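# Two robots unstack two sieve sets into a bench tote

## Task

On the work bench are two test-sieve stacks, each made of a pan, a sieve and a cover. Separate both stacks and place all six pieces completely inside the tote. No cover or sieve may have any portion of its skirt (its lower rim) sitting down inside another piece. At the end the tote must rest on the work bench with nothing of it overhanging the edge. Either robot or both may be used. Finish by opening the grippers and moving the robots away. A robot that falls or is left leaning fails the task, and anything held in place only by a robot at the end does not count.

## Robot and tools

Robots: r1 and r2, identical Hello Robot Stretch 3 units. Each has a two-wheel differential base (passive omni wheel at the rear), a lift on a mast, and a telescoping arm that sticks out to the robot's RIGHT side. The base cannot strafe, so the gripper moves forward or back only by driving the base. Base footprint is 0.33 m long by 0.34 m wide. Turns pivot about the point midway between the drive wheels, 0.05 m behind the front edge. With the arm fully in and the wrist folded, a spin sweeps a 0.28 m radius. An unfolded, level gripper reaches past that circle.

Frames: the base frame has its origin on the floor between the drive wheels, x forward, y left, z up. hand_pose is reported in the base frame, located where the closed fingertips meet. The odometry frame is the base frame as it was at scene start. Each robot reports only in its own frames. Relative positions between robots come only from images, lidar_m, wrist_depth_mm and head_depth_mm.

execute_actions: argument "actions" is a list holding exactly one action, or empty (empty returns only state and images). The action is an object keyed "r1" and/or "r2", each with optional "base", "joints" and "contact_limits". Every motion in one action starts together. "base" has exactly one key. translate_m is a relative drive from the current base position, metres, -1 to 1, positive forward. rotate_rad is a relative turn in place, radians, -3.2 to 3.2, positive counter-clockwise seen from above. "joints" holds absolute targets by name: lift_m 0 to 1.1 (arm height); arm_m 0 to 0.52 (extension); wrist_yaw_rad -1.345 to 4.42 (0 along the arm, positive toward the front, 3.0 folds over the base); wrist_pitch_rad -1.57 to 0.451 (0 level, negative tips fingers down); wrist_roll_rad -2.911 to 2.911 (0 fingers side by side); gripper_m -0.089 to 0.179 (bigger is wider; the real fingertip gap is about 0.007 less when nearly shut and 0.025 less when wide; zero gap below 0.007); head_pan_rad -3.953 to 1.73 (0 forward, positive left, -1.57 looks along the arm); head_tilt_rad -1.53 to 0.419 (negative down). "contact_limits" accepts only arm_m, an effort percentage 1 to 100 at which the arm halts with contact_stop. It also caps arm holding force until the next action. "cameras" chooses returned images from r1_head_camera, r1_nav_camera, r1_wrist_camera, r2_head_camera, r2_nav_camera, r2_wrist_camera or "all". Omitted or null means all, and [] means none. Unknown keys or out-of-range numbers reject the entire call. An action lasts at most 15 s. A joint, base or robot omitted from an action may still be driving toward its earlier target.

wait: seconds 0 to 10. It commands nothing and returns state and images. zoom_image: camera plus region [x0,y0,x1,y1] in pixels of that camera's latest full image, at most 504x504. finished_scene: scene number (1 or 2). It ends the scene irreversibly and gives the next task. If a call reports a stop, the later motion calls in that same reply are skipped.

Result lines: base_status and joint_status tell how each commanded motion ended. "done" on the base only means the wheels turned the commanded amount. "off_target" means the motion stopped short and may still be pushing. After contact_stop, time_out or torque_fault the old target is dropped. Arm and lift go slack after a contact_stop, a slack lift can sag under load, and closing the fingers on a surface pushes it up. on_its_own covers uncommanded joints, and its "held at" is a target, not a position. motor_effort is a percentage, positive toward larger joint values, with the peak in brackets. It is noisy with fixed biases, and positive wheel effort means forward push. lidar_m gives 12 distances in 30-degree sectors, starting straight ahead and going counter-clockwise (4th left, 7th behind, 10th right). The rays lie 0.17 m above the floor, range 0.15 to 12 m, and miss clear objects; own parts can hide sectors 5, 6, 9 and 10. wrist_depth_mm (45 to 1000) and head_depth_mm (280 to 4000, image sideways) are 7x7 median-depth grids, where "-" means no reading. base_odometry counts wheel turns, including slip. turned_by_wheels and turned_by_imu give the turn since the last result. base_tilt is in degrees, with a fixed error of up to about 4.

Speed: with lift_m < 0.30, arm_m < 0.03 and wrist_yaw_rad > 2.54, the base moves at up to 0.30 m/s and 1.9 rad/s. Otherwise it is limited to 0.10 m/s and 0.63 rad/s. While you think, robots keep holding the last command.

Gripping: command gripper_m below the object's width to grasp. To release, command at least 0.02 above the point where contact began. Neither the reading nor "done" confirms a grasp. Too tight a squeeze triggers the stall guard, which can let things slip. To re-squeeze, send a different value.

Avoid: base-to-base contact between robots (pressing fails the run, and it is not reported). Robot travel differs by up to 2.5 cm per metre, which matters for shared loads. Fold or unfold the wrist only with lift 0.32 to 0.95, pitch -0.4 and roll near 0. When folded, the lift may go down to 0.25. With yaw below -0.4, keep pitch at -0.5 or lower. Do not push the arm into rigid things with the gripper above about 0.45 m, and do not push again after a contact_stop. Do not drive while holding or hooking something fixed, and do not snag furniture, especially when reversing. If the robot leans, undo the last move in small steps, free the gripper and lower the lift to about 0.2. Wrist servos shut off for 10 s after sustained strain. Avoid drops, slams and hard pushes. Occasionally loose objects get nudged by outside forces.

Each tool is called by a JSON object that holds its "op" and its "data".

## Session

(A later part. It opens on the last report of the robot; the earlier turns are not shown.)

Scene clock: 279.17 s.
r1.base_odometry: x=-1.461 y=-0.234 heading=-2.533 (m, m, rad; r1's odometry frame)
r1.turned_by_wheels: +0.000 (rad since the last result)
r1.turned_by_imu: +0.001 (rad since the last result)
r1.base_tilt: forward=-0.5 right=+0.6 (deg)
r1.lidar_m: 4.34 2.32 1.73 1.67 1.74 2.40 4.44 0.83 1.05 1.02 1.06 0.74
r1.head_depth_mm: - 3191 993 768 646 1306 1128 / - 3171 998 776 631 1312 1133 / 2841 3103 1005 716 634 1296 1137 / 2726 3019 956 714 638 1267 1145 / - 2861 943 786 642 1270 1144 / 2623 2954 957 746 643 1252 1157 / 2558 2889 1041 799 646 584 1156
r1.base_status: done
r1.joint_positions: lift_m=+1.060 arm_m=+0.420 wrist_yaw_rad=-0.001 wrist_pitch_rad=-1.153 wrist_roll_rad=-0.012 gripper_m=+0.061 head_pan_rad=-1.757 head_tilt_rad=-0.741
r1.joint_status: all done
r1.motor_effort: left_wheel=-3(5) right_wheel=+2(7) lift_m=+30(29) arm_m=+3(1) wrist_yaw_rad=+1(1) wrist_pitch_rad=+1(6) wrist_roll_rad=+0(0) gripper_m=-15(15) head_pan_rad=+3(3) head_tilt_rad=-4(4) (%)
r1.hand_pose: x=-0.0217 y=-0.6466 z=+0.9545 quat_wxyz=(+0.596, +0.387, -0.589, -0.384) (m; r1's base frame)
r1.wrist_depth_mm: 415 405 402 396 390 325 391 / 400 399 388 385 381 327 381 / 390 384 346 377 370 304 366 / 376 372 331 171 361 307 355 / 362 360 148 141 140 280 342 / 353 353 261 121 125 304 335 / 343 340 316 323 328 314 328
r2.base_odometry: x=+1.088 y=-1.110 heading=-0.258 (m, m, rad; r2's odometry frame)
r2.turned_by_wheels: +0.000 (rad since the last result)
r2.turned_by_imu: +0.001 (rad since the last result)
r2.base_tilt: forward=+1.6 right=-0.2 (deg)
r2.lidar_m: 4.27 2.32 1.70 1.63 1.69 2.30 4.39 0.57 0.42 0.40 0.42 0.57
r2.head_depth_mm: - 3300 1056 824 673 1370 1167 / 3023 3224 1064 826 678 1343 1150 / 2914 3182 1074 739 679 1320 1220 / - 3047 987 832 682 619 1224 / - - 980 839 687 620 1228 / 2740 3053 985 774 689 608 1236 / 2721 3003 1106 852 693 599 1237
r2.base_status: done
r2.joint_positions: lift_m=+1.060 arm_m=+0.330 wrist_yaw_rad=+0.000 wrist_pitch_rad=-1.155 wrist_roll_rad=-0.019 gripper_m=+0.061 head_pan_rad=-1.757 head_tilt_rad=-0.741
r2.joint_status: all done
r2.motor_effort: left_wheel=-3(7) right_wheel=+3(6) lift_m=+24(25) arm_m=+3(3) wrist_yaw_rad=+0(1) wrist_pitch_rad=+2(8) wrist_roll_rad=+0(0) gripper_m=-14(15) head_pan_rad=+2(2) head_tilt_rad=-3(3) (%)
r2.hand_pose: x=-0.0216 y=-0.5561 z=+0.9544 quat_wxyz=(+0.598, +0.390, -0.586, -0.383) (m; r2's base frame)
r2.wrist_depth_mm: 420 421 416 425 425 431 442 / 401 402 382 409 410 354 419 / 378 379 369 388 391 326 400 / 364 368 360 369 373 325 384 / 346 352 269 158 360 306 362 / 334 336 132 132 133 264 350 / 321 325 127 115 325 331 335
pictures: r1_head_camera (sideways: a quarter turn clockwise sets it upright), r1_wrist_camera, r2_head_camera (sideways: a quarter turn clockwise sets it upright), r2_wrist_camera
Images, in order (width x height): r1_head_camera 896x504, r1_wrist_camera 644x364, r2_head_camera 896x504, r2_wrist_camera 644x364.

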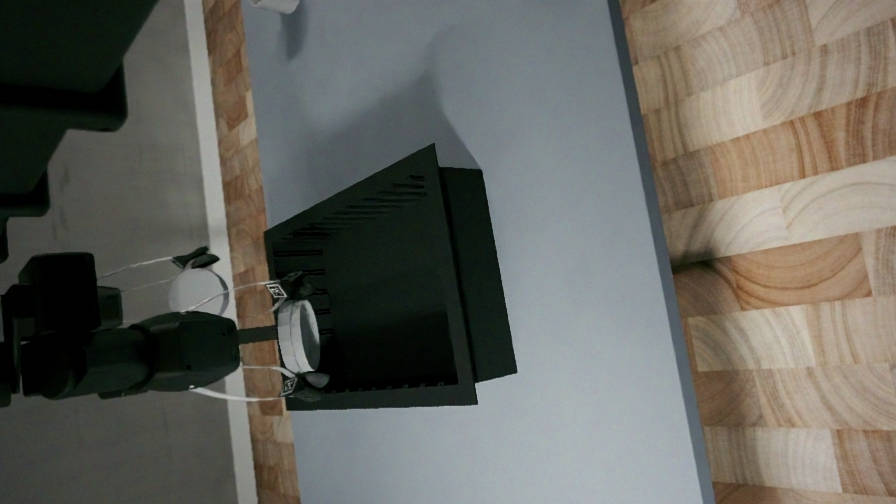

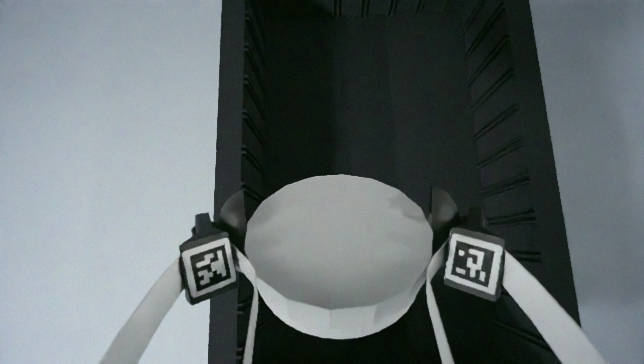

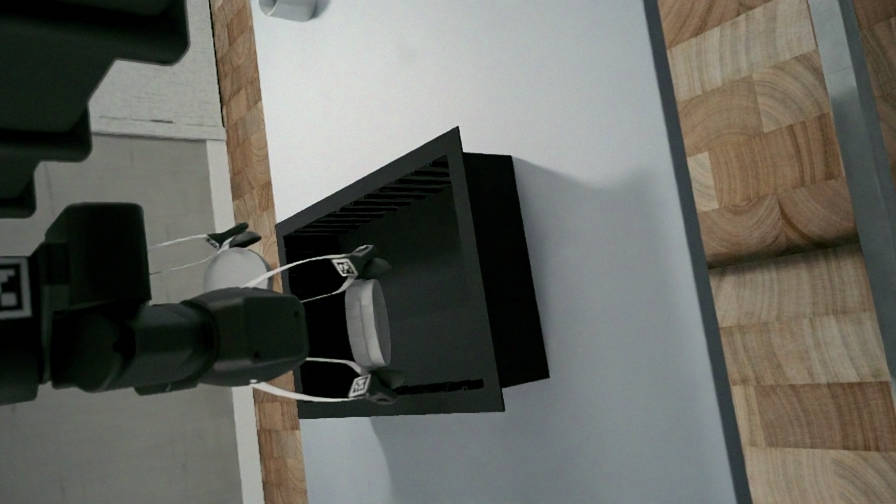

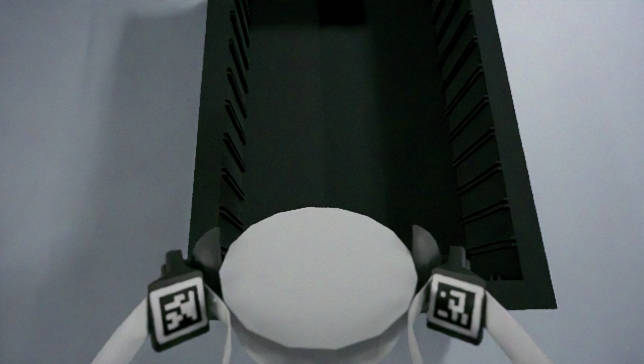

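{"op": "execute_actions", "data": {"actions": [{"r1":{"base":{"translate_m":0.01},"joints":{"arm_m":0.473,"lift_m":1.0}},"r2":{"base":{"translate_m":0.01},"joints":{"arm_m":0.38,"lift_m":1.0}}}], "cameras": []}}

{"op": "execute_actions", "data": {"actions": [{"r1":{"joints":{"lift_m":0.91}},"r2":{"joints":{"lift_m":0.91}}}], "cameras": ["r1_head_camera","r1_wrist_camera","r2_head_camera","r2_wrist_camera"]}}

Scene clock: 292.40 s.
r1.base_odometry: x=-1.469 y=-0.239 heading=-2.533 (m, m, rad; r1's odometry frame)
r1.turned_by_wheels: +0.000 (rad since the last result)
r1.turned_by_imu: +0.001 (rad since the last result)
r1.base_tilt: forward=-0.3 right=+0.5 (deg)
r1.lidar_m: 4.33 2.31 1.72 1.67 1.74 2.40 4.45 0.84 1.05 1.02 1.06 0.73
r1.head_depth_mm: 2837 - - 748 645 1308 1132 / 2741 - 930 775 630 1306 1137 / 2645 3188 971 712 636 1289 1142 / - 2965 936 716 638 1279 1142 / - 2993 936 786 642 1276 1141 / 2558 2987 947 743 645 1247 1151 / 2585 2889 1048 798 649 584 1155
r1.base_status: done
r1.joint_positions: lift_m=+1.000 arm_m=+0.473 wrist_yaw_rad=-0.001 wrist_pitch_rad=-1.154 wrist_roll_rad=-0.012 gripper_m=+0.061 head_pan_rad=-1.757 head_tilt_rad=-0.741
r1.joint_status: all done
r1.motor_effort: left_wheel=-3(5) right_wheel=+2(8) lift_m=+22(29) arm_m=+3(2) wrist_yaw_rad=+1(2) wrist_pitch_rad=+1(1) wrist_roll_rad=+0(0) gripper_m=-15(15) head_pan_rad=+4(4) head_tilt_rad=-6(5) (%)
r1.hand_pose: x=-0.0217 y=-0.6994 z=+0.8948 quat_wxyz=(+0.596, +0.388, -0.589, -0.384) (m; r1's base frame)
r1.wrist_depth_mm: 343 339 289 329 327 298 244 / 333 333 254 321 320 313 234 / 321 321 253 310 307 304 222 / 309 309 247 172 301 299 214 / 302 299 148 142 140 285 214 / 295 294 200 120 125 276 217 / 286 285 209 275 275 272 201
r2.base_odometry: x=+1.098 y=-1.113 heading=-0.259 (m, m, rad; r2's odometry frame)
r2.turned_by_wheels: +0.000 (rad since the last result)
r2.turned_by_imu: +0.001 (rad since the last result)
r2.base_tilt: forward=+1.7 right=-0.2 (deg)
r2.lidar_m: 4.25 2.32 1.69 1.63 1.69 2.30 4.40 0.57 0.42 0.40 0.42 0.57
r2.head_depth_mm: 2934 - - 800 673 1360 1171 / 2870 - 1045 805 678 1344 1151 / 2803 3185 1028 743 680 1322 1217 / 2698 3223 954 834 683 619 1225 / - - 997 812 686 620 1229 / 2685 3049 1004 782 690 609 1232 / 2674 2997 1107 851 693 597 1237
r2.base_status: done
r2.joint_positions: lift_m=+1.000 arm_m=+0.380 wrist_yaw_rad=+0.000 wrist_pitch_rad=-1.156 wrist_roll_rad=-0.019 gripper_m=+0.061 head_pan_rad=-1.757 head_tilt_rad=-0.741
r2.joint_status: all done
r2.motor_effort: left_wheel=-2(5) right_wheel=+3(8) lift_m=+17(23) arm_m=+3(2) wrist_yaw_rad=+0(1) wrist_pitch_rad=+2(2) wrist_roll_rad=+0(0) gripper_m=-15(15) head_pan_rad=+2(2) head_tilt_rad=-3(4) (%)
r2.hand_pose: x=-0.0216 y=-0.6058 z=+0.8946 quat_wxyz=(+0.598, +0.390, -0.586, -0.383) (m; r2's base frame)
r2.wrist_depth_mm: 346 350 284 353 206 202 367 / 332 335 272 340 344 297 348 / 317 318 271 324 327 297 328 / 305 307 275 310 311 302 237 / 293 292 209 159 298 295 223 / 281 281 132 132 133 286 217 / 268 268 128 115 221 254 209
pictures: none
No camera images: the call's "cameras" was empty. Leave "cameras" out to get every camera's image.

Scene clock: 297.13 s.
r1.base_odometry: x=-1.469 y=-0.239 heading=-2.533 (m, m, rad; r1's odometry frame)
r1.turned_by_wheels: +0.000 (rad since the last result)
r1.turned_by_imu: -0.009 (rad since the last result)
r1.base_tilt: forward=-0.5 right=+0.7 (deg)
r1.lidar_m: 4.34 2.35 1.73 1.67 1.74 2.37 4.44 0.84 1.05 1.02 1.06 0.73
r1.head_depth_mm: 2902 3184 - - 627 1279 1129 / 2841 3137 - 737 632 1311 1134 / 2758 - 907 711 632 1289 1130 / 2681 3081 919 712 637 1288 1144 / 773 - 898 713 639 1277 1143 / 2555 2946 952 722 642 1247 1150 / 2556 2871 1034 793 645 582 1151
r1.base_status: not commanded
r1.joint_positions: lift_m=+0.950 arm_m=+0.473 wrist_yaw_rad=-0.001 wrist_pitch_rad=-1.156 wrist_roll_rad=-0.008 gripper_m=+0.061 head_pan_rad=-1.756 head_tilt_rad=-0.745
r1.joint_status: lift_m contact_stop (moved -0.050 of -0.090)
r1.on_its_own: lift_m is slack since a contact_stop, until your next command for it (your +0.910 is given up)
r1.motor_effort: left_wheel=+0(18) right_wheel=+0(26) lift_m=+26(32) arm_m=+1(3) wrist_yaw_rad=+0(1) wrist_pitch_rad=+2(9) wrist_roll_rad=-2(11) gripper_m=-15(16) head_pan_rad=+3(3) head_tilt_rad=-3(4) (%)
r1.hand_pose: x=-0.0217 y=-0.6992 z=+0.8447 quat_wxyz=(+0.595, +0.388, -0.590, -0.385) (m; r1's base frame)
r1.wrist_depth_mm: 283 280 250 275 272 267 201 / 277 270 248 266 262 261 199 / 266 262 245 258 255 251 201 / 259 167 229 173 250 247 200 / 250 165 148 141 139 240 200 / 246 158 194 121 125 230 200 / 237 165 228 227 228 227 192
r2.base_odometry: x=+1.098 y=-1.113 heading=-0.258 (m, m, rad; r2's odometry frame)
r2.turned_by_wheels: +0.000 (rad since the last result)
r2.turned_by_imu: -0.014 (rad since the last result)
r2.base_tilt: forward=+1.7 right=-0.4 (deg)
r2.lidar_m: 4.27 2.37 1.70 1.63 1.69 2.27 4.40 0.59 0.42 0.40 0.41 0.56
r2.head_depth_mm: 3003 3271 1080 - 641 1372 1165 / 2944 3220 - 797 674 1343 1144 / 2870 - 949 736 678 1322 1227 / 2801 - 926 777 681 1321 1223 / 708 - - 703 686 619 1223 / 1427 3049 983 771 685 608 1232 / 2718 2970 1098 851 690 597 1239
r2.base_status: not commanded
r2.joint_positions: lift_m=+0.951 arm_m=+0.380 wrist_yaw_rad=+0.000 wrist_pitch_rad=-1.157 wrist_roll_rad=-0.015 gripper_m=+0.061 head_pan_rad=-1.756 head_tilt_rad=-0.744
r2.joint_status: lift_m contact_stop (moved -0.050 of -0.090)
r2.on_its_own: lift_m is slack since a contact_stop, until your next command for it (your +0.910 is given up)
r2.motor_effort: left_wheel=+0(8) right_wheel=+0(30) lift_m=+20(23) arm_m=+0(3) wrist_yaw_rad=-1(8) wrist_pitch_rad=+3(13) wrist_roll_rad=-1(7) gripper_m=-14(19) head_pan_rad=+2(2) head_tilt_rad=-2(3) (%)
r2.hand_pose: x=-0.0216 y=-0.6058 z=+0.8449 quat_wxyz=(+0.597, +0.390, -0.587, -0.384) (m; r2's base frame)
r2.wrist_depth_mm: 292 200 287 292 203 223 206 / 277 187 279 284 286 276 196 / 266 178 264 269 273 268 188 / 255 170 255 258 260 257 188 / 244 161 230 159 249 247 187 / 233 154 132 132 132 240 187 / 224 149 127 115 223 229 188
pictures: r1_head_camera (sideways: a quarter turn clockwise sets it upright), r1_wrist_camera, r2_head_camera (sideways: a quarter turn clockwise sets it upright), r2_wrist_camera
Images, in order (width x height): r1_head_camera 896x504, r1_wrist_camera 644x364, r2_head_camera 896x504, r2_wrist_camera 644x364.

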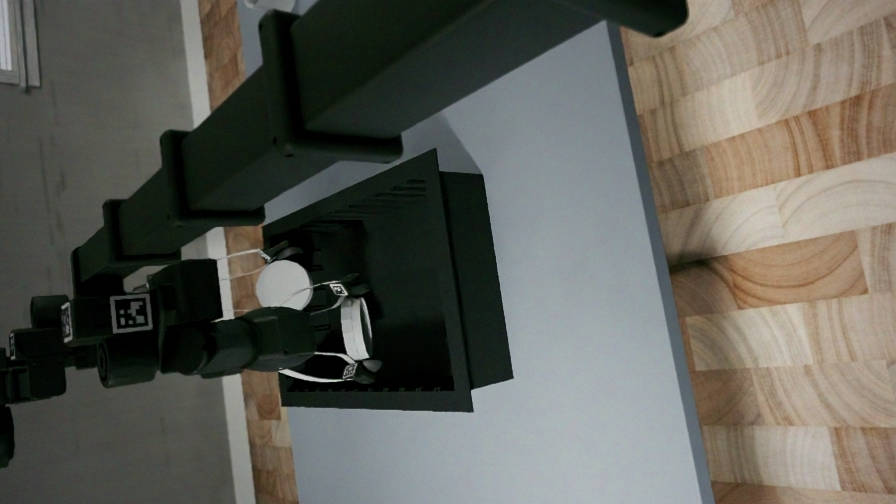

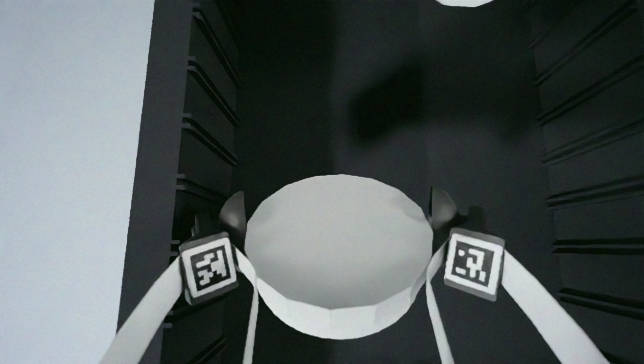

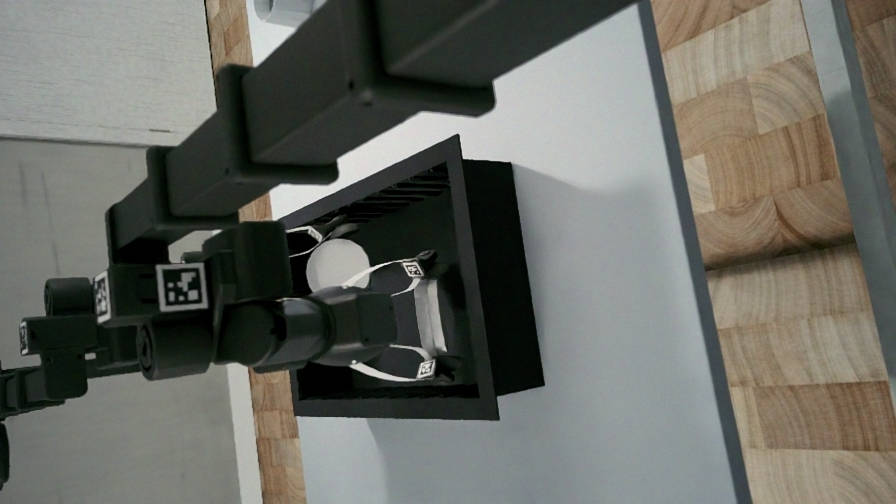

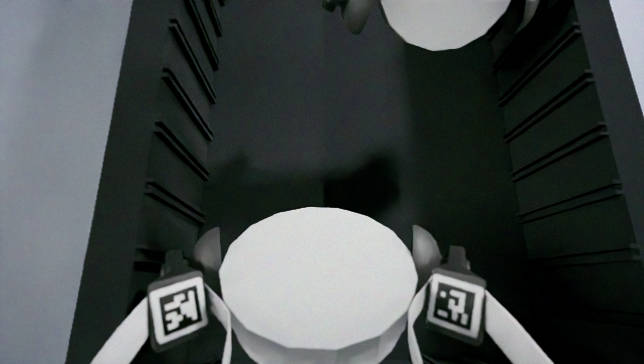

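{"op": "execute_actions", "data": {"actions": [{"r1":{"base":{"translate_m":-0.03},"joints":{"arm_m":0.455,"lift_m":0.965}},"r2":{"base":{"translate_m":-0.035},"joints":{"lift_m":0.965}}}], "cameras": []}}

{"op": "execute_actions", "data": {"actions": [{"r1":{"joints":{"lift_m":0.91}},"r2":{"joints":{"lift_m":0.91}}}], "cameras": ["r1_head_camera","r1_wrist_camera","r2_head_camera","r2_wrist_camera"]}}

Scene clock: 326.20 s.
r1.base_odometry: x=-1.444 y=-0.222 heading=-2.533 (m, m, rad; r1's odometry frame)
r1.turned_by_wheels: +0.000 (rad since the last result)
r1.turned_by_imu: +0.001 (rad since the last result)
r1.base_tilt: forward=-0.5 right=+0.7 (deg)
r1.lidar_m: 4.37 2.34 1.73 1.67 1.73 2.37 4.42 0.81 1.06 1.02 1.06 0.76
r1.head_depth_mm: 2911 3179 - - 642 1296 1125 / 2827 3158 - 748 628 1312 1135 / 2747 - 998 729 634 1288 1139 / 2661 3141 935 712 636 1295 1141 / 2566 - 903 715 639 1276 1147 / 754 2985 931 725 643 1255 1153 / 2581 2893 1036 793 645 583 1153
r1.base_status: done
r1.joint_positions: lift_m=+0.965 arm_m=+0.455 wrist_yaw_rad=-0.001 wrist_pitch_rad=-1.156 wrist_roll_rad=-0.008 gripper_m=+0.061 head_pan_rad=-1.756 head_tilt_rad=-0.745
r1.joint_status: all done
r1.motor_effort: left_wheel=+0(5) right_wheel=+0(4) lift_m=+30(32) arm_m=-2(7) wrist_yaw_rad=+0(0) wrist_pitch_rad=+2(2) wrist_roll_rad=-2(2) gripper_m=-14(14) head_pan_rad=+3(3) head_tilt_rad=-2(2) (%)
r1.hand_pose: x=-0.0217 y=-0.6815 z=+0.8593 quat_wxyz=(+0.595, +0.388, -0.590, -0.385) (m; r1's base frame)
r1.wrist_depth_mm: 301 213 291 290 288 248 192 / 293 196 282 284 282 249 191 / 284 197 275 273 269 248 180 / 275 184 268 171 263 248 174 / 266 184 148 142 140 230 169 / 257 174 249 121 125 243 164 / 251 198 247 240 241 237 159
r2.base_odometry: x=+1.064 y=-1.104 heading=-0.258 (m, m, rad; r2's odometry frame)
r2.turned_by_wheels: +0.000 (rad since the last result)
r2.turned_by_imu: +0.001 (rad since the last result)
r2.base_tilt: forward=+1.7 right=-0.1 (deg)
r2.lidar_m: 4.31 2.36 1.70 1.63 1.68 2.27 4.37 0.58 0.42 0.40 0.42 0.56
r2.head_depth_mm: 3042 3275 - - 655 1366 1166 / 2937 3164 - 799 676 1343 1151 / 2872 - 1025 779 679 1325 1215 / 2776 - 965 754 681 1321 1229 / 2703 - - 703 684 620 1227 / 718 2992 974 809 688 609 1232 / 2663 2997 1098 821 691 595 1236
r2.base_status: done
r2.joint_positions: lift_m=+0.965 arm_m=+0.380 wrist_yaw_rad=+0.000 wrist_pitch_rad=-1.157 wrist_roll_rad=-0.015 gripper_m=+0.061 head_pan_rad=-1.756 head_tilt_rad=-0.744
r2.joint_status: all done
r2.motor_effort: left_wheel=+1(5) right_wheel=+0(5) lift_m=+24(23) arm_m=+0(1) wrist_yaw_rad=-1(0) wrist_pitch_rad=+3(3) wrist_roll_rad=-1(1) gripper_m=-15(14) head_pan_rad=+1(1) head_tilt_rad=-2(2) (%)
r2.hand_pose: x=-0.0216 y=-0.6058 z=+0.8592 quat_wxyz=(+0.597, +0.390, -0.587, -0.384) (m; r2's base frame)
r2.wrist_depth_mm: 308 227 312 309 314 228 327 / 290 228 297 299 297 214 308 / 276 228 283 285 288 213 293 / 182 228 270 273 273 213 281 / 175 230 257 159 262 213 266 / 167 205 132 132 132 199 255 / 162 213 127 115 229 199 168
pictures: none
No camera images: the call's "cameras" was empty. Leave "cameras" out to get every camera's image.

Scene clock: 327.53 s.
r1.base_odometry: x=-1.444 y=-0.222 heading=-2.533 (m, m, rad; r1's odometry frame)
r1.turned_by_wheels: +0.000 (rad since the last result)
r1.turned_by_imu: +0.000 (rad since the last result)
r1.base_tilt: forward=-0.6 right=+0.5 (deg)
r1.lidar_m: 4.37 2.34 1.73 1.67 1.74 2.38 4.40 0.81 1.05 1.02 1.06 0.76
r1.head_depth_mm: 2919 3179 992 - - 1275 1131 / 2858 3101 1081 - 614 1315 1128 / 2777 3103 - 722 633 1290 1134 / 2728 - 933 712 636 1291 1144 / 2682 - 922 712 638 1278 1145 / 836 2939 935 722 642 1248 1149 / 2553 2902 1037 796 645 583 1152
r1.base_status: not commanded
r1.joint_positions: lift_m=+0.910 arm_m=+0.455 wrist_yaw_rad=-0.001 wrist_pitch_rad=-1.156 wrist_roll_rad=-0.008 gripper_m=+0.061 head_pan_rad=-1.756 head_tilt_rad=-0.745
r1.joint_status: all done
r1.motor_effort: left_wheel=+0(0) right_wheel=+0(0) lift_m=+22(27) arm_m=-2(2) wrist_yaw_rad=+1(1) wrist_pitch_rad=+2(2) wrist_roll_rad=-2(2) gripper_m=-14(16) head_pan_rad=+3(3) head_tilt_rad=-2(3) (%)
r1.hand_pose: x=-0.0217 y=-0.6815 z=+0.8047 quat_wxyz=(+0.595, +0.388, -0.590, -0.385) (m; r1's base frame)
r1.wrist_depth_mm: 138 184 230 231 229 225 162 / 136 183 225 222 221 217 163 / 132 184 219 217 214 211 162 / 138 185 213 172 207 205 162 / 138 185 147 141 140 200 162 / 138 173 198 120 125 194 162 / 138 193 194 191 189 188 154
r2.base_odometry: x=+1.064 y=-1.104 heading=-0.258 (m, m, rad; r2's odometry frame)
r2.turned_by_wheels: +0.000 (rad since the last result)
r2.turned_by_imu: +0.000 (rad since the last result)
r2.base_tilt: forward=+1.6 right=-0.2 (deg)
r2.lidar_m: 4.31 2.36 1.70 1.63 1.68 2.27 4.37 0.58 0.42 0.40 0.41 0.56
r2.head_depth_mm: 3017 3261 1045 - - 1356 1166 / 2989 3223 1156 - 650 1345 1153 / 2915 3159 - 758 678 1321 1214 / 2846 3057 867 787 680 1319 1224 / 2753 2966 - 697 686 620 1228 / 1092 1580 984 814 688 608 1236 / 1193 2972 1098 822 691 596 1237
r2.base_status: not commanded
r2.joint_positions: lift_m=+0.910 arm_m=+0.380 wrist_yaw_rad=+0.000 wrist_pitch_rad=-1.157 wrist_roll_rad=-0.015 gripper_m=+0.061 head_pan_rad=-1.756 head_tilt_rad=-0.744
r2.joint_status: all done
r2.motor_effort: left_wheel=+0(0) right_wheel=+0(0) lift_m=+18(25) arm_m=+1(2) wrist_yaw_rad=+0(0) wrist_pitch_rad=+3(2) wrist_roll_rad=-1(2) gripper_m=-14(14) head_pan_rad=+1(1) head_tilt_rad=-2(2) (%)
r2.hand_pose: x=-0.0216 y=-0.6058 z=+0.8045 quat_wxyz=(+0.597, +0.390, -0.587, -0.384) (m; r2's base frame)
r2.wrist_depth_mm: 160 228 248 244 253 214 152 / 162 229 236 237 238 213 146 / 159 219 224 226 229 215 145 / 161 211 214 216 219 213 145 / 163 203 204 159 209 207 145 / 163 193 132 132 133 198 145 / 160 186 127 115 189 191 145
pictures: r1_head_camera (sideways: a quarter turn clockwise sets it upright), r1_wrist_camera, r2_head_camera (sideways: a quarter turn clockwise sets it upright), r2_wrist_camera
Images, in order (width x height): r1_head_camera 896x504, r1_wrist_camera 644x364, r2_head_camera 896x504, r2_wrist_camera 644x364.

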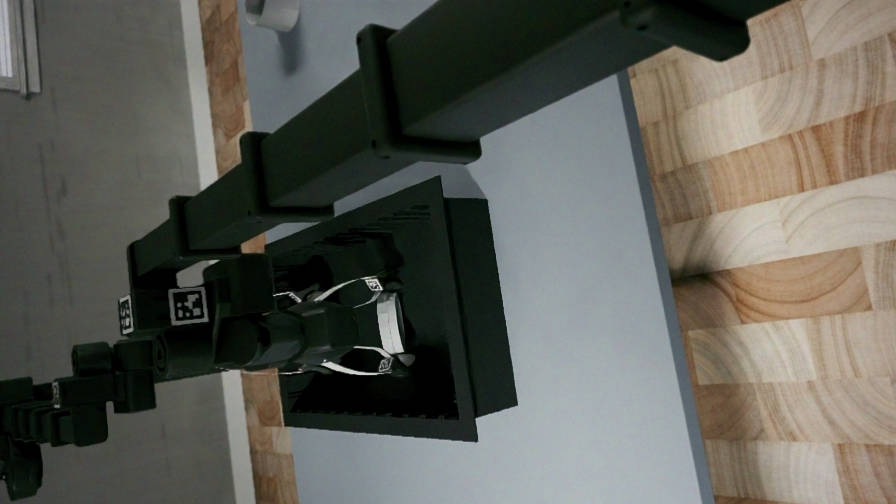

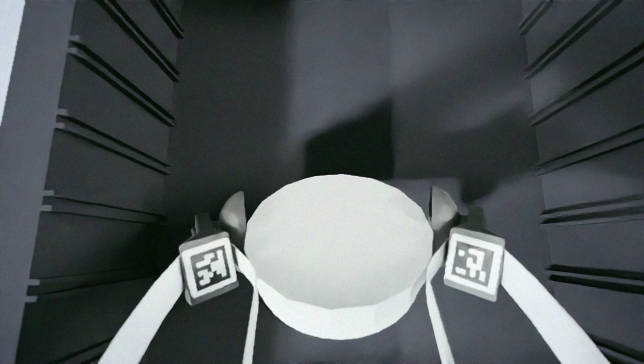

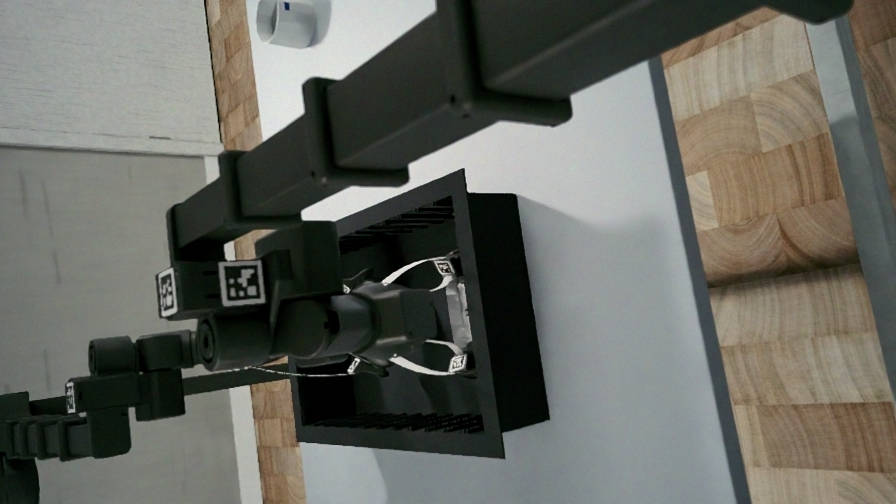

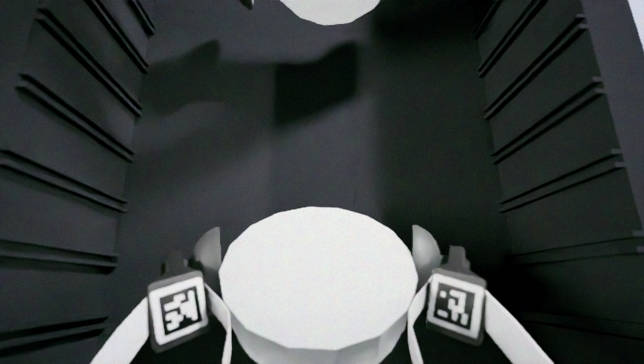

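{"op": "execute_actions", "data": {"actions": [{"r1":{"joints":{"lift_m":0.892}},"r2":{"joints":{"lift_m":0.892}}}], "cameras": []}}

{"op": "execute_actions", "data": {"actions": [{"r1":{"joints":{"gripper_m":0.085}},"r2":{"joints":{"gripper_m":0.085}}}], "cameras": ["r1_wrist_camera","r2_wrist_camera"]}}

Scene clock: 336.80 s.
r1.base_odometry: x=-1.444 y=-0.222 heading=-2.533 (m, m, rad; r1's odometry frame)
r1.turned_by_wheels: +0.000 (rad since the last result)
r1.turned_by_imu: +0.001 (rad since the last result)
r1.base_tilt: forward=-0.3 right=+0.7 (deg)
r1.lidar_m: 4.36 2.34 1.73 1.67 1.73 2.37 4.43 0.81 1.06 1.02 1.06 0.76
r1.head_depth_mm: 2887 3207 988 805 - - 1126 / 2849 3128 1038 - 615 1312 1136 / 2786 3100 - 713 632 1284 1136 / 2722 2975 918 711 637 1291 1142 / 2620 849 - 713 640 1274 1149 / 973 2877 929 722 644 1250 1158 / 2511 2935 1038 796 645 583 1166
r1.base_status: not commanded
r1.joint_positions: lift_m=+0.892 arm_m=+0.455 wrist_yaw_rad=-0.001 wrist_pitch_rad=-1.156 wrist_roll_rad=-0.008 gripper_m=+0.061 head_pan_rad=-1.756 head_tilt_rad=-0.745
r1.joint_status: all done
r1.motor_effort: left_wheel=+0(0) right_wheel=+0(0) lift_m=+22(22) arm_m=-2(2) wrist_yaw_rad=+1(1) wrist_pitch_rad=+2(2) wrist_roll_rad=-2(2) gripper_m=-14(15) head_pan_rad=+3(3) head_tilt_rad=-2(1) (%)
r1.hand_pose: x=-0.0217 y=-0.6815 z=+0.7867 quat_wxyz=(+0.595, +0.388, -0.590, -0.385) (m; r1's base frame)
r1.wrist_depth_mm: 138 184 212 209 206 206 162 / 138 183 206 203 201 199 161 / 138 186 199 197 196 194 162 / 138 185 193 171 189 188 161 / 138 186 148 141 140 182 162 / 138 173 180 121 125 177 162 / 138 176 178 172 173 173 154
r2.base_odometry: x=+1.064 y=-1.104 heading=-0.258 (m, m, rad; r2's odometry frame)
r2.turned_by_wheels: +0.000 (rad since the last result)
r2.turned_by_imu: +0.001 (rad since the last result)
r2.base_tilt: forward=+1.6 right=-0.1 (deg)
r2.lidar_m: 4.30 2.36 1.70 1.63 1.69 2.27 4.36 0.58 0.42 0.40 0.41 0.56
r2.head_depth_mm: 2979 3249 1047 873 - 1343 1144 / 2963 3242 1111 - 642 1343 1152 / 2903 3216 - 747 679 1325 1218 / 2838 3116 - 823 680 1324 1223 / 2764 3000 - 693 684 618 1227 / 1329 832 992 815 688 607 1233 / 1235 2996 1101 823 691 597 1237
r2.base_status: not commanded
r2.joint_positions: lift_m=+0.892 arm_m=+0.380 wrist_yaw_rad=+0.000 wrist_pitch_rad=-1.157 wrist_roll_rad=-0.015 gripper_m=+0.061 head_pan_rad=-1.756 head_tilt_rad=-0.744
r2.joint_status: all done
r2.motor_effort: left_wheel=+0(1) right_wheel=+0(0) lift_m=+18(17) arm_m=+1(1) wrist_yaw_rad=-1(0) wrist_pitch_rad=+3(3) wrist_roll_rad=-1(1) gripper_m=-14(14) head_pan_rad=+2(2) head_tilt_rad=-1(2) (%)
r2.hand_pose: x=-0.0216 y=-0.6058 z=+0.7865 quat_wxyz=(+0.597, +0.390, -0.587, -0.384) (m; r2's base frame)
r2.wrist_depth_mm: 159 220 225 223 230 213 146 / 163 211 215 217 219 214 145 / 160 202 206 207 208 206 145 / 161 194 196 197 200 198 146 / 163 186 187 159 192 189 145 / 163 180 132 132 133 184 145 / 160 171 127 114 173 175 145
pictures: none
No camera images: the call's "cameras" was empty. Leave "cameras" out to get every camera's image.

Scene clock: 337.53 s.
r1.base_odometry: x=-1.444 y=-0.222 heading=-2.533 (m, m, rad; r1's odometry frame)
r1.turned_by_wheels: +0.000 (rad since the last result)
r1.turned_by_imu: +0.000 (rad since the last result)
r1.base_tilt: forward=-0.4 right=+0.5 (deg)
r1.lidar_m: 4.37 2.35 1.73 1.67 1.73 2.37 4.42 0.81 1.06 1.02 1.06 0.76
r1.head_depth_mm: 2912 3159 988 805 - - 1129 / 2838 3163 1037 - 612 1304 1138 / 2744 3100 - 716 633 1287 1136 / 2746 2987 913 709 636 1290 1135 / 2659 846 - 711 640 1275 1148 / 974 2927 934 719 642 1248 1151 / 2501 2916 1035 797 645 583 1157
r1.base_status: not commanded
r1.joint_positions: lift_m=+0.892 arm_m=+0.455 wrist_yaw_rad=-0.001 wrist_pitch_rad=-1.156 wrist_roll_rad=-0.008 gripper_m=+0.085 head_pan_rad=-1.756 head_tilt_rad=-0.745
r1.joint_status: all done
r1.motor_effort: left_wheel=+0(0) right_wheel=+0(0) lift_m=+23(23) arm_m=-2(3) wrist_yaw_rad=+1(1) wrist_pitch_rad=+2(2) wrist_roll_rad=-1(2) gripper_m=-4(78) head_pan_rad=+2(3) head_tilt_rad=-3(3) (%)
r1.hand_pose: x=-0.0217 y=-0.6815 z=+0.7867 quat_wxyz=(+0.595, +0.388, -0.590, -0.385) (m; r1's base frame)
r1.wrist_depth_mm: 137 185 211 210 209 205 162 / 138 184 205 203 204 199 161 / 138 184 198 197 197 194 162 / 138 185 194 169 189 188 162 / 138 185 146 143 142 183 162 / 138 173 180 125 131 177 162 / 138 176 177 173 173 172 150
r2.base_odometry: x=+1.064 y=-1.104 heading=-0.258 (m, m, rad; r2's odometry frame)
r2.turned_by_wheels: +0.000 (rad since the last result)
r2.turned_by_imu: +0.000 (rad since the last result)
r2.base_tilt: forward=+1.6 right=-0.1 (deg)
r2.lidar_m: 4.31 2.36 1.70 1.63 1.68 2.27 4.36 0.58 0.42 0.40 0.42 0.56
r2.head_depth_mm: 2997 3259 1044 873 - 1332 1150 / 2955 3263 1109 - 641 1342 1151 / 2891 3173 - 750 679 1321 1219 / 2860 3085 - 821 681 1323 1224 / 2762 2941 - 694 684 620 1229 / 1326 833 988 813 687 607 1235 / 1227 2970 1098 822 691 597 1237
r2.base_status: not commanded
r2.joint_positions: lift_m=+0.892 arm_m=+0.380 wrist_yaw_rad=+0.000 wrist_pitch_rad=-1.157 wrist_roll_rad=-0.015 gripper_m=+0.085 head_pan_rad=-1.756 head_tilt_rad=-0.744
r2.joint_status: all done
r2.motor_effort: left_wheel=+0(0) right_wheel=+0(0) lift_m=+18(17) arm_m=+0(0) wrist_yaw_rad=+0(0) wrist_pitch_rad=+3(3) wrist_roll_rad=-1(1) gripper_m=-4(77) head_pan_rad=+2(2) head_tilt_rad=-2(2) (%)
r2.hand_pose: x=-0.0216 y=-0.6058 z=+0.7865 quat_wxyz=(+0.597, +0.390, -0.587, -0.384) (m; r2's base frame)
r2.wrist_depth_mm: 160 219 225 223 230 214 146 / 163 211 215 217 219 213 145 / 160 202 206 207 210 207 145 / 161 195 196 198 199 198 145 / 163 187 187 159 191 191 145 / 163 179 134 134 135 185 145 / 161 171 171 118 173 176 145
pictures: r1_wrist_camera, r2_wrist_camera
Images, in order (width x height): r1_wrist_camera 644x364, r2_wrist_camera 644x364.

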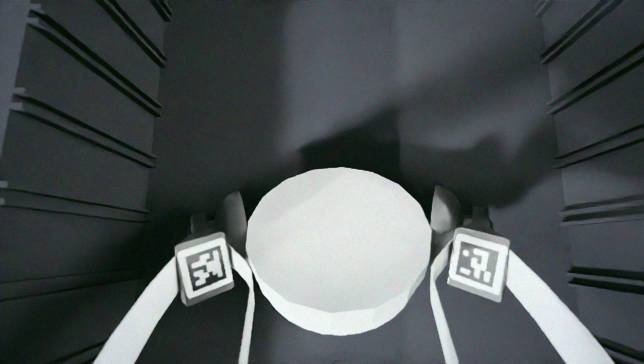

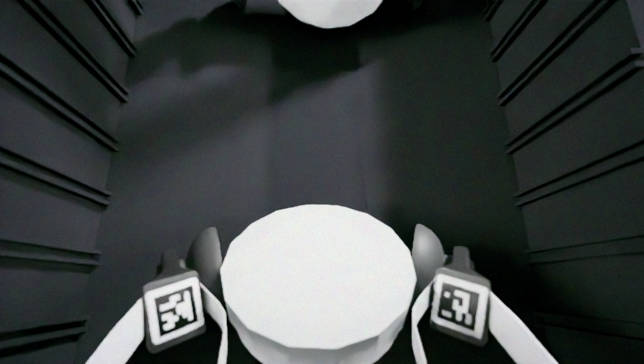

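{"op": "execute_actions", "data": {"actions": [{"r1":{"joints":{"lift_m":0.878}},"r2":{"joints":{"lift_m":0.878}}}], "cameras": []}}

{"op": "execute_actions", "data": {"actions": [{"r1":{"joints":{"gripper_m":0.11}},"r2":{"joints":{"gripper_m":0.11}}}], "cameras": ["r1_wrist_camera","r2_wrist_camera"]}}

Scene clock: 345.03 s.
r1.base_odometry: x=-1.444 y=-0.222 heading=-2.533 (m, m, rad; r1's odometry frame)
r1.turned_by_wheels: +0.000 (rad since the last result)
r1.turned_by_imu: +0.001 (rad since the last result)
r1.base_tilt: forward=-0.5 right=+0.5 (deg)
r1.lidar_m: 4.36 2.34 1.73 1.67 1.73 2.38 4.41 0.81 1.06 1.02 1.06 0.76
r1.head_depth_mm: 2909 3161 988 792 - - 1110 / 2850 3122 1031 - 608 1310 1125 / 2777 3102 - 712 633 1286 1133 / 2703 2937 909 713 637 1288 1138 / 2660 852 - 708 638 1267 1142 / 1005 2902 936 720 642 1246 1153 / 2456 2881 1034 794 645 583 1155
r1.base_status: not commanded
r1.joint_positions: lift_m=+0.887 arm_m=+0.455 wrist_yaw_rad=-0.001 wrist_pitch_rad=-1.153 wrist_roll_rad=-0.008 gripper_m=+0.085 head_pan_rad=-1.756 head_tilt_rad=-0.745
r1.joint_status: lift_m contact_stop (moved -0.005 of -0.014)
r1.on_its_own: lift_m is slack since a contact_stop, until your next command for it (your +0.878 is given up)
r1.motor_effort: left_wheel=-1(2) right_wheel=+0(3) lift_m=+25(18) arm_m=+1(2) wrist_yaw_rad=+1(1) wrist_pitch_rad=+1(2) wrist_roll_rad=-2(2) gripper_m=-4(5) head_pan_rad=+3(3) head_tilt_rad=-3(2) (%)
r1.hand_pose: x=-0.0217 y=-0.6818 z=+0.7821 quat_wxyz=(+0.595, +0.387, -0.590, -0.385) (m; r1's base frame)
r1.wrist_depth_mm: 137 184 208 205 204 202 162 / 138 185 202 200 197 196 162 / 138 185 194 193 192 189 161 / 138 185 191 165 185 184 162 / 138 184 180 161 159 179 161 / 138 173 176 155 156 173 162 / 139 173 173 172 171 168 153
r2.base_odometry: x=+1.064 y=-1.104 heading=-0.258 (m, m, rad; r2's odometry frame)
r2.turned_by_wheels: +0.000 (rad since the last result)
r2.turned_by_imu: +0.000 (rad since the last result)
r2.base_tilt: forward=+1.7 right=-0.1 (deg)
r2.lidar_m: 4.32 2.36 1.70 1.63 1.68 2.27 4.37 0.59 0.42 0.40 0.42 0.56
r2.head_depth_mm: 2997 3252 1044 875 - - 1146 / 2920 3222 1108 - 642 1347 1154 / 2891 3189 - 741 679 1342 1217 / 2845 3104 - 805 681 1320 1222 / 2782 2993 - 691 683 618 1230 / 1327 1172 991 813 686 607 1239 / 1216 2979 1097 798 690 597 1238
r2.base_status: not commanded
r2.joint_positions: lift_m=+0.888 arm_m=+0.380 wrist_yaw_rad=+0.000 wrist_pitch_rad=-1.156 wrist_roll_rad=-0.016 gripper_m=+0.085 head_pan_rad=-1.756 head_tilt_rad=-0.744
r2.joint_status: lift_m contact_stop (moved -0.005 of -0.014)
r2.on_its_own: lift_m is slack since a contact_stop, until your next command for it (your +0.878 is given up)
r2.motor_effort: left_wheel=+0(2) right_wheel=+0(4) lift_m=+19(20) arm_m=+0(1) wrist_yaw_rad=+0(0) wrist_pitch_rad=+2(3) wrist_roll_rad=-1(1) gripper_m=-4(5) head_pan_rad=+2(2) head_tilt_rad=-1(2) (%)
r2.hand_pose: x=-0.0216 y=-0.6061 z=+0.7821 quat_wxyz=(+0.597, +0.390, -0.587, -0.384) (m; r2's base frame)
r2.wrist_depth_mm: 160 216 222 207 225 213 145 / 163 206 212 212 214 211 145 / 160 200 202 203 206 202 144 / 161 190 193 194 196 196 145 / 163 183 185 164 188 187 145 / 163 175 156 157 160 181 145 / 163 168 152 151 171 172 145
pictures: none
No camera images: the call's "cameras" was empty. Leave "cameras" out to get every camera's image.

not run: a stop came earlier in this reply.

{"op": "execute_actions", "data": {"actions": [{"r1":{"joints":{"gripper_m":0.11,"lift_m":0.9}},"r2":{"joints":{"gripper_m":0.11,"lift_m":0.9}}}], "cameras": ["r1_wrist_camera","r2_wrist_camera","r1_nav_camera"]}}

Scene clock: 351.83 s.
r1.base_odometry: x=-1.444 y=-0.222 heading=-2.533 (m, m, rad; r1's odometry frame)
r1.turned_by_wheels: +0.000 (rad since the last result)
r1.turned_by_imu: +0.001 (rad since the last result)
r1.base_tilt: forward=-0.5 right=+0.4 (deg)
r1.lidar_m: 4.37 2.34 1.73 1.67 1.73 2.38 4.43 0.81 1.06 1.02 1.06 0.76
r1.head_depth_mm: 2896 3232 995 - - - 1132 / 2861 3148 1035 - 614 1317 1131 / 2761 3098 - 715 630 1292 1137 / 2698 3000 928 711 638 1290 1142 / 2635 - - 715 637 1267 1144 / 915 2946 940 714 642 1251 1149 / 2481 2898 1040 795 646 584 1153
r1.base_status: not commanded
r1.joint_positions: lift_m=+0.900 arm_m=+0.455 wrist_yaw_rad=-0.001 wrist_pitch_rad=-1.154 wrist_roll_rad=-0.008 gripper_m=+0.110 head_pan_rad=-1.756 head_tilt_rad=-0.745
r1.joint_status: all done
r1.motor_effort: left_wheel=-1(1) right_wheel=-1(0) lift_m=+29(29) arm_m=+0(0) wrist_yaw_rad=+1(1) wrist_pitch_rad=+1(1) wrist_roll_rad=-2(2) gripper_m=+1(89) head_pan_rad=+3(3) head_tilt_rad=-2(2) (%)
r1.hand_pose: x=-0.0217 y=-0.6817 z=+0.7945 quat_wxyz=(+0.595, +0.387, -0.590, -0.385) (m; r1's base frame)
r1.wrist_depth_mm: 134 185 221 219 217 215 161 / 138 184 213 214 209 208 162 / 138 185 207 206 204 201 162 / 138 184 201 177 196 195 161 / 138 174 195 171 172 190 161 / 138 162 189 168 184 183 154 / 138 185 183 182 182 180 150
r2.base_odometry: x=+1.064 y=-1.104 heading=-0.258 (m, m, rad; r2's odometry frame)
r2.turned_by_wheels: +0.000 (rad since the last result)
r2.turned_by_imu: +0.001 (rad since the last result)
r2.base_tilt: forward=+1.6 right=-0.3 (deg)
r2.lidar_m: 4.30 2.36 1.70 1.63 1.68 2.27 4.38 0.59 0.42 0.40 0.42 0.56
r2.head_depth_mm: 2984 3266 1048 874 - 1352 1156 / 2932 3264 1148 - 642 1343 1152 / 2926 3185 - 758 677 1322 1221 / 2845 3099 884 789 682 1319 1224 / 2751 809 - 701 685 619 1229 / 1202 818 984 811 688 608 1235 / 1219 2988 1099 800 689 597 1238
r2.base_status: not commanded
r2.joint_positions: lift_m=+0.900 arm_m=+0.380 wrist_yaw_rad=+0.000 wrist_pitch_rad=-1.156 wrist_roll_rad=-0.016 gripper_m=+0.110 head_pan_rad=-1.756 head_tilt_rad=-0.744
r2.joint_status: all done
r2.motor_effort: left_wheel=-1(1) right_wheel=+0(1) lift_m=+24(25) arm_m=+0(0) wrist_yaw_rad=+0(0) wrist_pitch_rad=+2(2) wrist_roll_rad=-1(1) gripper_m=+0(89) head_pan_rad=+2(1) head_tilt_rad=-2(2) (%)
r2.hand_pose: x=-0.0216 y=-0.6061 z=+0.7943 quat_wxyz=(+0.597, +0.390, -0.587, -0.384) (m; r2's base frame)
r2.wrist_depth_mm: 161 229 236 215 238 212 145 / 163 219 224 227 230 211 144 / 161 210 215 215 218 212 145 / 161 201 204 206 207 205 144 / 164 193 195 175 198 198 144 / 163 186 169 169 187 187 144 / 160 177 178 161 181 182 142
pictures: r1_nav_camera (sideways: a quarter turn counterclockwise sets it upright), r1_wrist_camera, r2_wrist_camera
Images, in order (width x height): r1_nav_camera 672x504, r1_wrist_camera 644x364, r2_wrist_camera 644x364.

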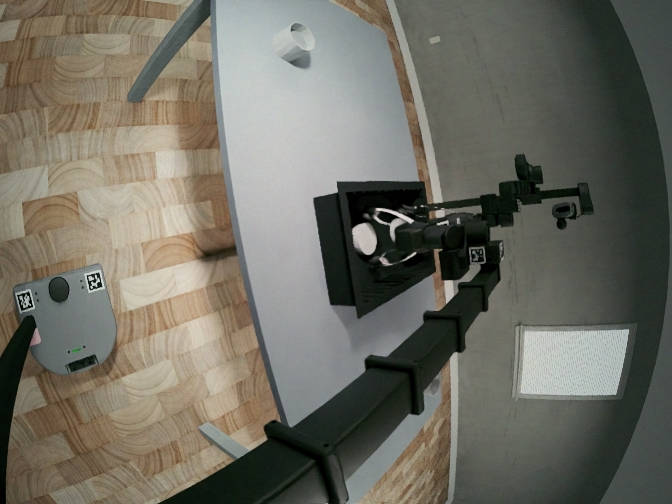

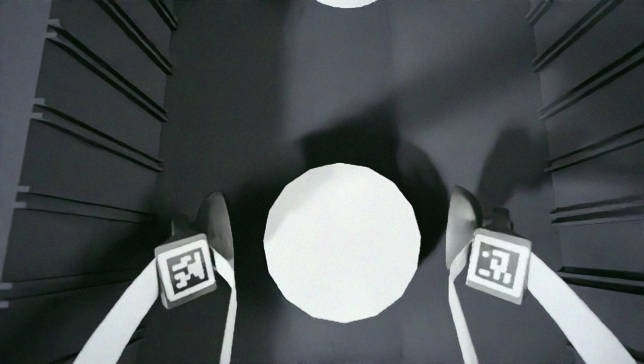

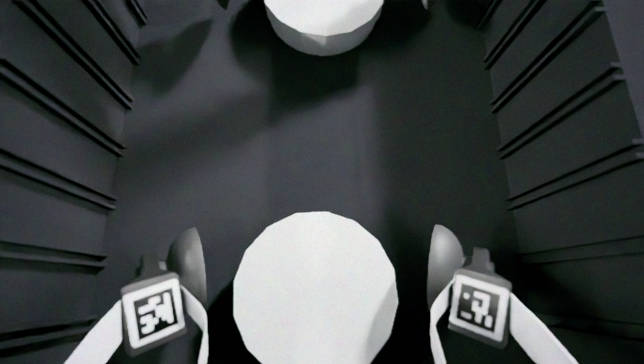

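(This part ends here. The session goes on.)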